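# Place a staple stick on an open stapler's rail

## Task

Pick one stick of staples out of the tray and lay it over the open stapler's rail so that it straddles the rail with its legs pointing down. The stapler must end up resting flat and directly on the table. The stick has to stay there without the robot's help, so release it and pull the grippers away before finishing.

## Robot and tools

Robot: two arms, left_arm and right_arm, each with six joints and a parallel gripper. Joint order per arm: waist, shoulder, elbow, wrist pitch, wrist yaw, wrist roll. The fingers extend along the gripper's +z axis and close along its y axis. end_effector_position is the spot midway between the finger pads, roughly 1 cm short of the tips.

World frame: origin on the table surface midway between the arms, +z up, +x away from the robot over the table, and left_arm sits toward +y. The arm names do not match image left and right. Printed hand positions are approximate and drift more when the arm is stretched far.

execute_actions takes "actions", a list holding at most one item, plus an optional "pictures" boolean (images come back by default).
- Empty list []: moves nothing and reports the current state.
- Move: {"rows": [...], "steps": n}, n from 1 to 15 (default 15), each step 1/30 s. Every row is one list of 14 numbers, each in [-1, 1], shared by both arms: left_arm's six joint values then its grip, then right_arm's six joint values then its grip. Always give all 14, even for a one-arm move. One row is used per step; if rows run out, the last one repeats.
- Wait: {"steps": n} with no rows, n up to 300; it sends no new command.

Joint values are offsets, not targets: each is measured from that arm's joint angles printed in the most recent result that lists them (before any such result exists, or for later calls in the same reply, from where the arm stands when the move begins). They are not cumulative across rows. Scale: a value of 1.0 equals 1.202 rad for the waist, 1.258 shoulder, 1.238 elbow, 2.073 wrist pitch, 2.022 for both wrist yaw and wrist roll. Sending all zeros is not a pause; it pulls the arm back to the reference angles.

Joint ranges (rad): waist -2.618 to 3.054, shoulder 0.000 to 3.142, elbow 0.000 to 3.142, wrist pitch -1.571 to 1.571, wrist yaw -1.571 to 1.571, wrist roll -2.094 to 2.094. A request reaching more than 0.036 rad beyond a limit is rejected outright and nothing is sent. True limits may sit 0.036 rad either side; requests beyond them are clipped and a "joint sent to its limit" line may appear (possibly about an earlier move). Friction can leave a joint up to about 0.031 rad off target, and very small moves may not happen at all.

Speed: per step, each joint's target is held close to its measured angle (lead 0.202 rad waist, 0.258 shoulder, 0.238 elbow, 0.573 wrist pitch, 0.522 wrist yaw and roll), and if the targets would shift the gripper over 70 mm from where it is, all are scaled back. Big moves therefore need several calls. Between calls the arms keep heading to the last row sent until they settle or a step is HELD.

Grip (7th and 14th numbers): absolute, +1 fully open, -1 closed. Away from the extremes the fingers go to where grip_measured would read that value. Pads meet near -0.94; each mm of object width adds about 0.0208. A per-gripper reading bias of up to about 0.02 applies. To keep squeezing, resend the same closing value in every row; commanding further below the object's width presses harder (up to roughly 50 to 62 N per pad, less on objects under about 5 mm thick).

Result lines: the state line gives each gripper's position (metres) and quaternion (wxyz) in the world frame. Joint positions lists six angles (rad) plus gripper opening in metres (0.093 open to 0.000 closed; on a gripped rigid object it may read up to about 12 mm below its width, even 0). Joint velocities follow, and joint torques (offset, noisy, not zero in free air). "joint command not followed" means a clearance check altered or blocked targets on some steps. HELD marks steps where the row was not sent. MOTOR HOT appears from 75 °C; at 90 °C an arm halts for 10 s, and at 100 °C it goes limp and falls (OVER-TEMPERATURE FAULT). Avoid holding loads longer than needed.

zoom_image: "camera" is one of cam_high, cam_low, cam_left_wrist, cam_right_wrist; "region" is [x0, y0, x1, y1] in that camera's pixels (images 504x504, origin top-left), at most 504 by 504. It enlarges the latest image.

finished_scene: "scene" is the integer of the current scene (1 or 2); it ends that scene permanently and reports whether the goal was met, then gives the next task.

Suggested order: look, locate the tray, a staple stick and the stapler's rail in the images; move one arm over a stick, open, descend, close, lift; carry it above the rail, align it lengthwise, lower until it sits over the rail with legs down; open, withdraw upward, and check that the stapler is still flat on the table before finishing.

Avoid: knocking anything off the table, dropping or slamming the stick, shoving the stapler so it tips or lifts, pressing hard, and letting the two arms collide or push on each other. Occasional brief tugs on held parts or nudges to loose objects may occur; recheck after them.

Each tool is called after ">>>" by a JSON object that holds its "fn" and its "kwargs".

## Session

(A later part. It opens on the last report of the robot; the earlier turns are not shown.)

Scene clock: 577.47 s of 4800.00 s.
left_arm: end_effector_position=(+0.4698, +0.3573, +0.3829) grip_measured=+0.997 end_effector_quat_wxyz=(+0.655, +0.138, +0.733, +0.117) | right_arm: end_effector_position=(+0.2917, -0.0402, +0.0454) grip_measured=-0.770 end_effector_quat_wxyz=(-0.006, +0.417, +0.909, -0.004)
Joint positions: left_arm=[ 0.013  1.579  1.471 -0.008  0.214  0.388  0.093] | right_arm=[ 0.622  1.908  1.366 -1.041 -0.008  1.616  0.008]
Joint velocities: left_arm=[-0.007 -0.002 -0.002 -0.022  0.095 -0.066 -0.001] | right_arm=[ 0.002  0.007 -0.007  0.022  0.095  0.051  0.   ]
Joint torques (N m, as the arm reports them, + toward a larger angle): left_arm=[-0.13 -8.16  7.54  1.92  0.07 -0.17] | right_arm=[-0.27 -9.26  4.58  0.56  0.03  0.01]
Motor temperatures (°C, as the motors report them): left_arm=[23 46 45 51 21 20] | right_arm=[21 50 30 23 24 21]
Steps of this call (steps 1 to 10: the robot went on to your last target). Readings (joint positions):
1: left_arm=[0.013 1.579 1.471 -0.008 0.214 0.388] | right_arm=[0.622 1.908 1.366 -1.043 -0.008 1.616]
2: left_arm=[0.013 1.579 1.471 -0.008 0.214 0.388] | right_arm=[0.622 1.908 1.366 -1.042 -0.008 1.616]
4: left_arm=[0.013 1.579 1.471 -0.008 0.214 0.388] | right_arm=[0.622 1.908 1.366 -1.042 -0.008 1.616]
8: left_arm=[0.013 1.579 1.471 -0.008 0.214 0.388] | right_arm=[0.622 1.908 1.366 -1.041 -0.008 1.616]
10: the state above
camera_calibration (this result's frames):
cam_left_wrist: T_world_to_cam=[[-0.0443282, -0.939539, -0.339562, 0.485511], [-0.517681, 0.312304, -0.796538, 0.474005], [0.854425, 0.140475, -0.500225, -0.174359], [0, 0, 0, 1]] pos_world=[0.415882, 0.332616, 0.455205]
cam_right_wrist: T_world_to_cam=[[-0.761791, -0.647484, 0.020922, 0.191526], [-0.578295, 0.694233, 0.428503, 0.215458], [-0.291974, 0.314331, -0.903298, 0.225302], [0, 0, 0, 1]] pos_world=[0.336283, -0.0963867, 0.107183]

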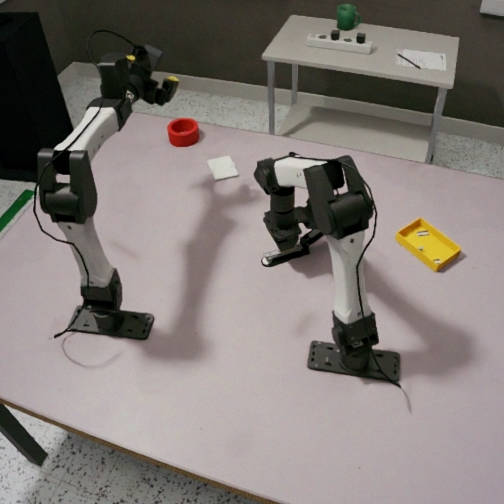

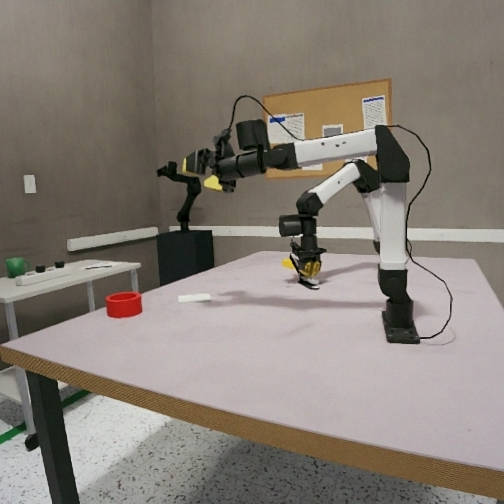

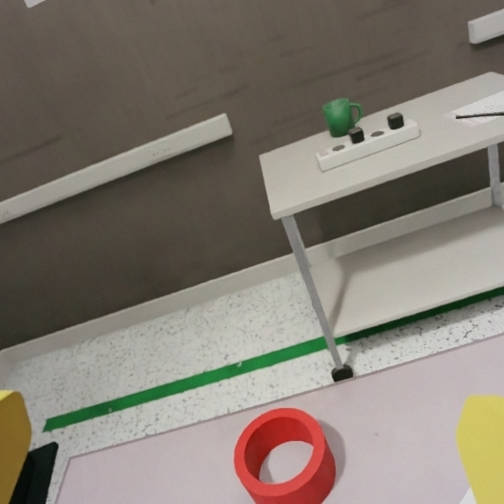

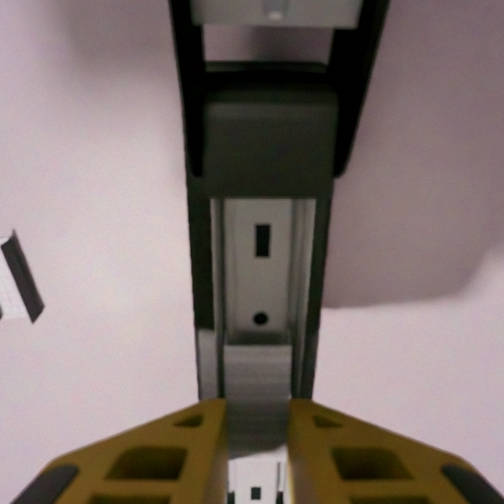

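>>> {"fn": "execute_actions", "kwargs": {"actions": [{"rows":[[0,0,0,0,0,0,1,0,0,0,0.01,0,0.011,-0.78],[0,0,0,0,0,0,1,0,0,0,0.01,0,0.011,-0.78],[0,0,0,0,0,0,1,0,0,0,0.01,0,0.011,-0.78],[0,0,0,0,0,0,1,0,0.024,0,0.01,0,0.011,-0.78]],"steps":15}]}}

>>> {"fn": "zoom_image", "kwargs": {"camera": "cam_right_wrist", "region": [130, 200, 390, 504]}}

Scene clock: 584.53 s of 4800.00 s.
left_arm: end_effector_position=(+0.4698, +0.3573, +0.3829) grip_measured=+0.997 end_effector_quat_wxyz=(+0.655, +0.138, +0.733, +0.117) | right_arm: end_effector_position=(+0.2916, -0.0403, +0.0411) grip_measured=-0.770 end_effector_quat_wxyz=(-0.008, +0.424, +0.906, -0.009)
Joint positions: left_arm=[ 0.013  1.579  1.471 -0.008  0.214  0.388  0.093] | right_arm=[ 0.622  1.921  1.366 -1.038 -0.008  1.632  0.008]
Joint velocities: left_arm=[-0.002 -0.002 -0.007  0.007  0.007  0.007 -0.   ] | right_arm=[-0.007 -0.017 -0.007  0.051 -0.022 -0.066  0.   ]
Joint torques (N m, as the arm reports them, + toward a larger angle): left_arm=[-0.23 -8.16  7.58  1.91  0.06 -0.18] | right_arm=[-0.28 -8.08  6.12  0.51  0.03  0.05]
Motor temperatures (°C, as the motors report them): left_arm=[23 46 46 52 21 20] | right_arm=[21 50 30 23 24 21]
Steps of this call (steps 1 to 15: the robot went on to your last target; steps 16 to 90: nothing new was sent; then 3.57 s passed at rest; steps 91 to 105: all 15 steps of this action). Readings (joint positions):
91: left_arm=[0.013 1.579 1.471 -0.008 0.214 0.388] | right_arm=[0.622 1.908 1.366 -1.041 -0.008 1.619]
92: left_arm=[0.013 1.579 1.471 -0.008 0.214 0.388] | right_arm=[0.622 1.908 1.366 -1.040 -0.008 1.622]
94: left_arm=[0.013 1.579 1.471 -0.008 0.214 0.388] | right_arm=[0.622 1.908 1.366 -1.040 -0.008 1.626]
98: left_arm=[0.013 1.579 1.471 -0.008 0.214 0.388] | right_arm=[0.622 1.918 1.366 -1.038 -0.008 1.630]
105: the state above
camera_calibration (this result's frames):
cam_left_wrist: T_world_to_cam=[[-0.0443282, -0.939539, -0.339562, 0.485511], [-0.517681, 0.312304, -0.796538, 0.474005], [0.854425, 0.140475, -0.500225, -0.174359], [0, 0, 0, 1]] pos_world=[0.415882, 0.332616, 0.455205]
cam_right_wrist: T_world_to_cam=[[-0.77188, -0.635016, 0.0309284, 0.194545], [-0.564031, 0.706422, 0.427595, 0.213698], [-0.293378, 0.312607, -0.903441, 0.221714], [0, 0, 0, 1]] pos_world=[0.335744, -0.0967314, 0.102912]

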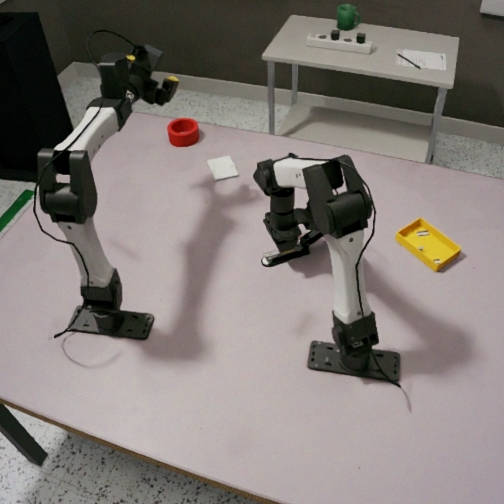

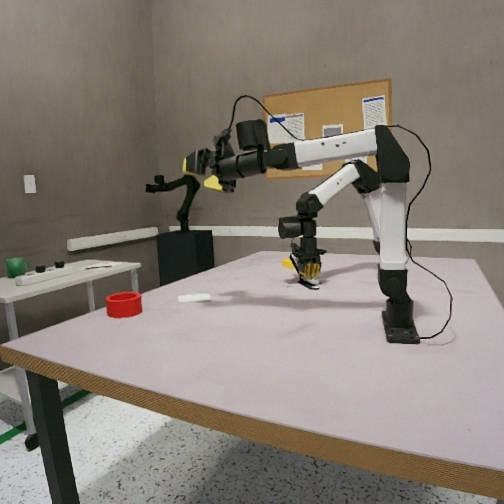

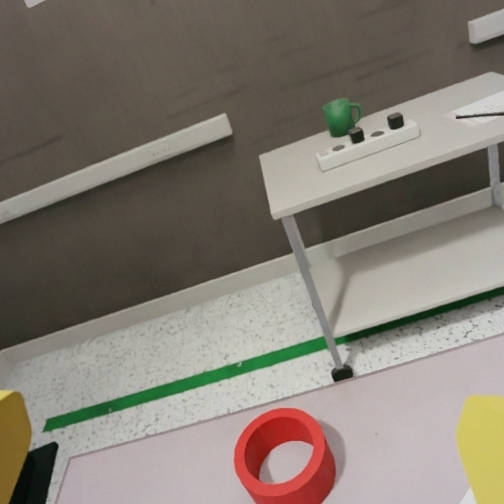

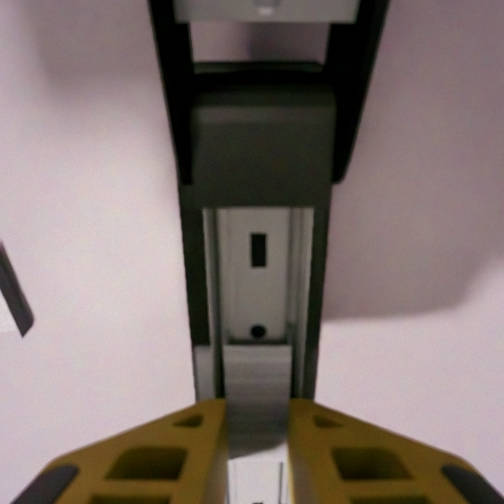

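Region (130, 200, 390, 504) of cam_right_wrist's 504x504 image, scaled by 1.658, with more detail than that image has; it fills the left 431 columns of this view, and the rest is white.

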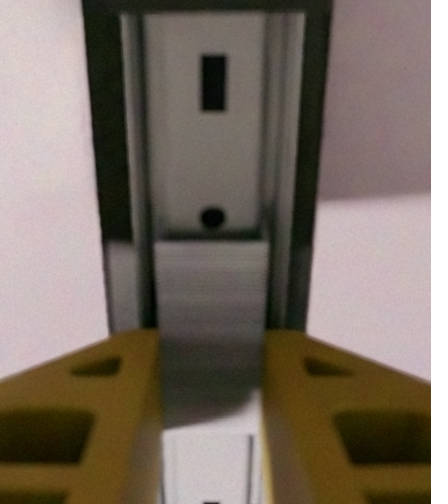

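>>> {"fn": "execute_actions", "kwargs": {"actions": [{"rows":[[0,0,0,0,0,0,1,0,0,0,0.004,0,0,-0.74],[0,0,0,0,0,0,1,0,0,0,0.004,0,0,-0.7],[0,0,0,0,0,0,1,0,0,0,0.004,0,0,-0.67],[0,0,0,0,0,0,1,0,0,0,0.004,0,0,-0.64],[0,0,0,0,0,0,1,0,0,0,0.004,0,0,-0.6],[0,0,0,0,0,0,1,0,0,0,0.004,0,0,-0.55],[0,0,0,0,0,0,1,0,0,0,0.004,0,0,-0.45],[0,0,0,0,0,0,1,0,0,0,0.004,0,0,-0.35],[0,0,0,0,0,0,1,0,0,0,0.004,0,0,-0.2]],"steps":15}]}}

>>> {"fn": "execute_actions", "kwargs": {"actions": [{"rows":[[0,0,0,0,0,0,1,0,-0.02,0,0,0,0,-0.2],[0,0,0,0,0,0,1,0,-0.03,0,0,0,0,-0.2],[0,0,0,0,0,0,1,0,-0.045,0,0,0,0,-0.2],[0,0,0,0,0,0,1,0,-0.06,0,-0.01,0,0,-0.2],[0,0,0,0,0,0,1,0,-0.08,0.02,-0.02,0,0,-0.2],[0,0,0,0,0,0,1,0,-0.1,0.04,-0.035,0,0,-0.2],[0,0,0,0,0,0,1,0,-0.12,0.06,-0.05,0,0,-0.2],[0,0,0,0,0,0,1,0,-0.14,0.08,-0.07,0,0,-0.2],[0,0,0,0,0,0,1,0,-0.15,0.1,-0.09,0,0,-0.2]],"steps":15}]}}

Scene clock: 596.17 s of 4800.00 s.
left_arm: end_effector_position=(+0.4698, +0.3573, +0.3829) grip_measured=+0.997 end_effector_quat_wxyz=(+0.655, +0.138, +0.733, +0.117) | right_arm: end_effector_position=(+0.2917, -0.0402, +0.0411) grip_measured=-0.202 end_effector_quat_wxyz=(-0.008, +0.424, +0.906, -0.009)
Joint positions: left_arm=[ 0.013  1.579  1.471 -0.008  0.214  0.388  0.093] | right_arm=[ 0.622  1.921  1.366 -1.038 -0.008  1.633  0.036]
Joint velocities: left_arm=[-0.002 -0.002 -0.007 -0.007  0.007  0.007  0.001] | right_arm=[ 0.002  0.017  0.012  0.007 -0.066  0.022 -0.   ]
Joint torques (N m, as the arm reports them, + toward a larger angle): left_arm=[-0.17 -8.15  7.51  1.89  0.05 -0.17] | right_arm=[-0.28 -9.33  6.16  0.43  0.03  0.  ]
Motor temperatures (°C, as the motors report them): left_arm=[23 46 46 52 21 20] | right_arm=[21 49 31 23 24 21]
Steps of this call (steps 1 to 15: the robot went on to your last target; steps 16 to 90: nothing new was sent; then 8.13 s passed at rest; steps 91 to 105: all 15 steps of this action). Readings (joint positions):
91: left_arm=[0.013 1.579 1.471 -0.008 0.214 0.388] | right_arm=[0.622 1.921 1.366 -1.038 -0.008 1.633]
92: left_arm=[0.013 1.579 1.471 -0.008 0.214 0.388] | right_arm=[0.622 1.921 1.366 -1.038 -0.008 1.633]
94: left_arm=[0.013 1.579 1.471 -0.008 0.214 0.388] | right_arm=[0.622 1.921 1.366 -1.038 -0.008 1.633]
98: left_arm=[0.013 1.579 1.471 -0.008 0.214 0.388] | right_arm=[0.622 1.921 1.366 -1.038 -0.008 1.633]
105: the state above
camera_calibration (this result's frames):
cam_left_wrist: T_world_to_cam=[[-0.0443282, -0.939539, -0.339562, 0.485511], [-0.517681, 0.312304, -0.796538, 0.474005], [0.854425, 0.140475, -0.500225, -0.174359], [0, 0, 0, 1]] pos_world=[0.415882, 0.332616, 0.455205]
cam_right_wrist: T_world_to_cam=[[-0.77213, -0.634729, 0.0305505, 0.194738], [-0.563882, 0.706528, 0.427616, 0.213652], [-0.293005, 0.312949, -0.903444, 0.221617], [0, 0, 0, 1]] pos_world=[0.335772, -0.0967005, 0.102908]

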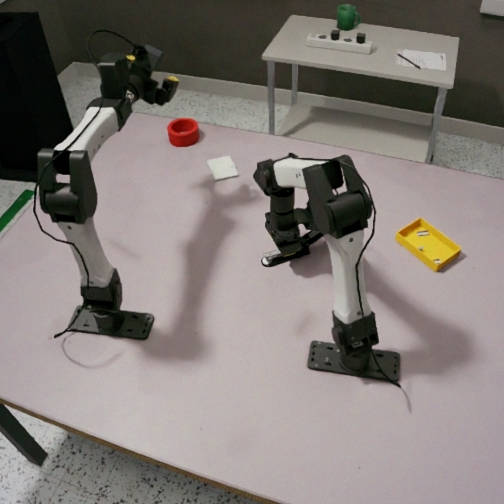

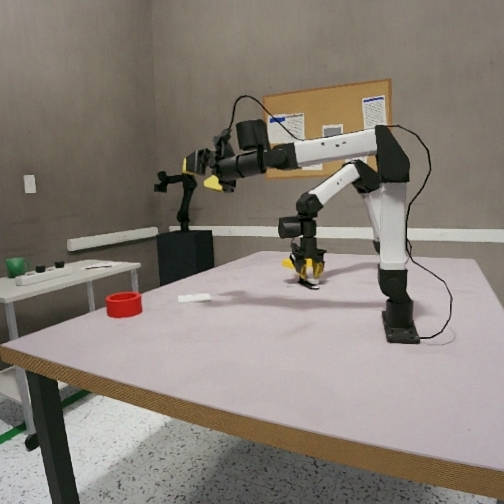

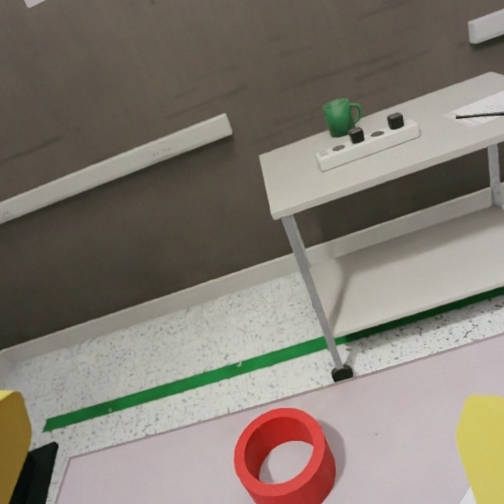

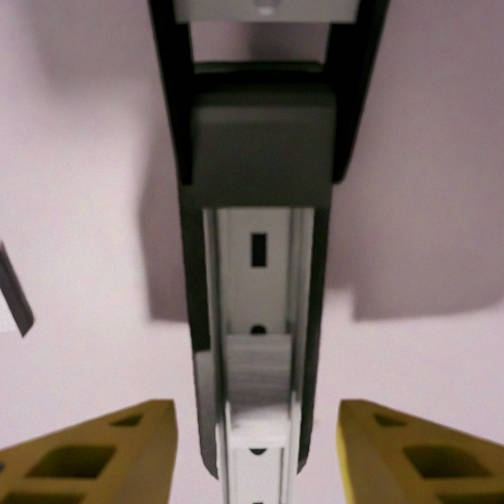

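Scene clock: 596.67 s of 4800.00 s.
left_arm: end_effector_position=(+0.4698, +0.3573, +0.3829) grip_measured=+0.997 end_effector_quat_wxyz=(+0.655, +0.138, +0.733, +0.117) | right_arm: end_effector_position=(+0.2961, -0.0361, +0.1376) grip_measured=-0.202 end_effector_quat_wxyz=(+0.027, +0.422, +0.903, +0.079)
Joint positions: left_arm=[ 0.013  1.579  1.471 -0.008  0.214  0.388  0.093] | right_arm=[ 0.622  1.717  1.484 -1.17  -0.008  1.633  0.036]
Joint velocities: left_arm=[-0.017 -0.007 -0.017 -0.022 -0.051 -0.007 -0.001] | right_arm=[-0.007 -0.007 -0.002 -0.286  0.081 -0.051 -0.   ]
Joint torques (N m, as the arm reports them, + toward a larger angle): left_arm=[-0.14 -8.2   7.48  1.9   0.06 -0.18] | right_arm=[-0.27 -6.99  7.11  0.59  0.03  0.  ]
Motor temperatures (°C, as the motors report them): left_arm=[23 46 46 52 21 20] | right_arm=[21 49 31 23 24 21]
Steps of this call (steps 1 to 15: all 15 steps of this action). Readings (joint positions):
1: left_arm=[0.013 1.579 1.471 -0.008 0.214 0.388] | right_arm=[0.622 1.921 1.366 -1.038 -0.008 1.633]
2: left_arm=[0.013 1.579 1.471 -0.008 0.214 0.388] | right_arm=[0.622 1.919 1.366 -1.038 -0.008 1.633]
4: left_arm=[0.013 1.579 1.471 -0.008 0.214 0.388] | right_arm=[0.622 1.906 1.366 -1.038 -0.008 1.633]
8: left_arm=[0.013 1.579 1.471 -0.008 0.214 0.388] | right_arm=[0.622 1.827 1.395 -1.086 -0.008 1.633]
15: the state above
camera_calibration (this result's frames):
cam_left_wrist: T_world_to_cam=[[-0.0443282, -0.939539, -0.339562, 0.485511], [-0.517681, 0.312304, -0.796538, 0.474005], [0.854425, 0.140475, -0.500225, -0.174359], [0, 0, 0, 1]] pos_world=[0.415882, 0.332616, 0.455205]
cam_right_wrist: T_world_to_cam=[[-0.763326, -0.626414, -0.157923, 0.221411], [-0.623449, 0.650268, 0.434122, 0.186618], [-0.169248, 0.429834, -0.886904, 0.274148], [0, 0, 0, 1]] pos_world=[0.331755, -0.100495, 0.197094]

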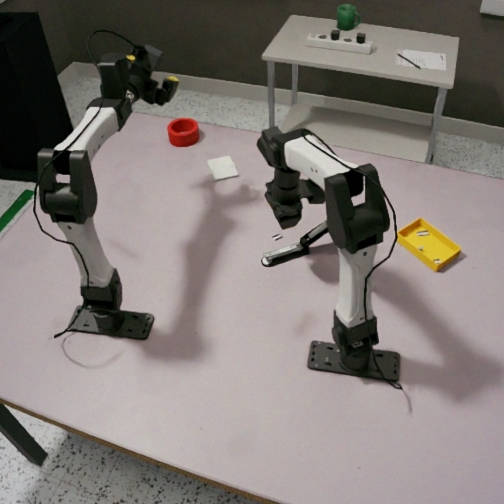

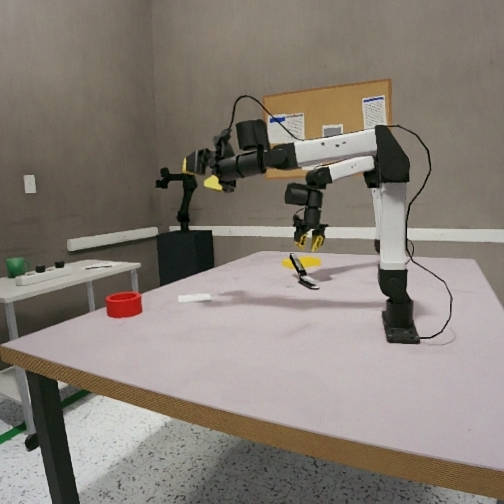

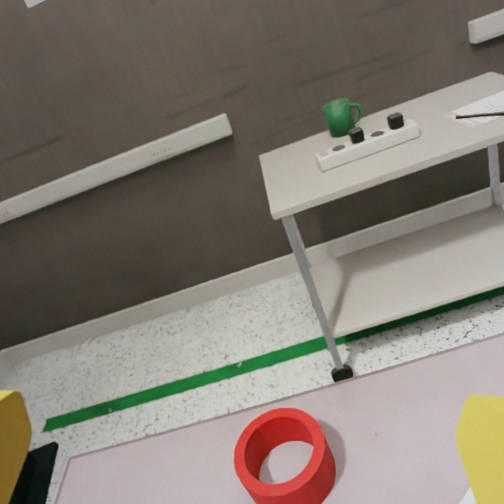

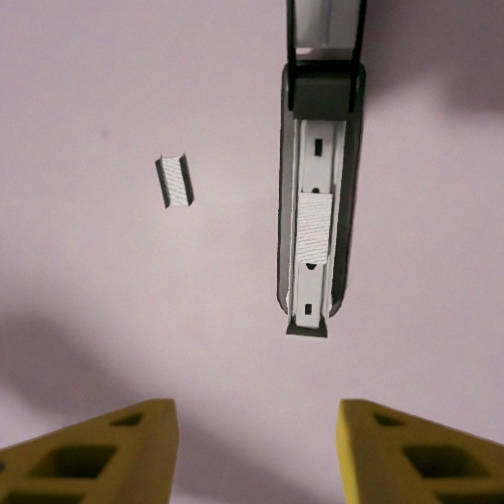

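>>> {"fn": "finished_scene", "kwargs": {"scene": 2}}

The scene is finished: the task was done.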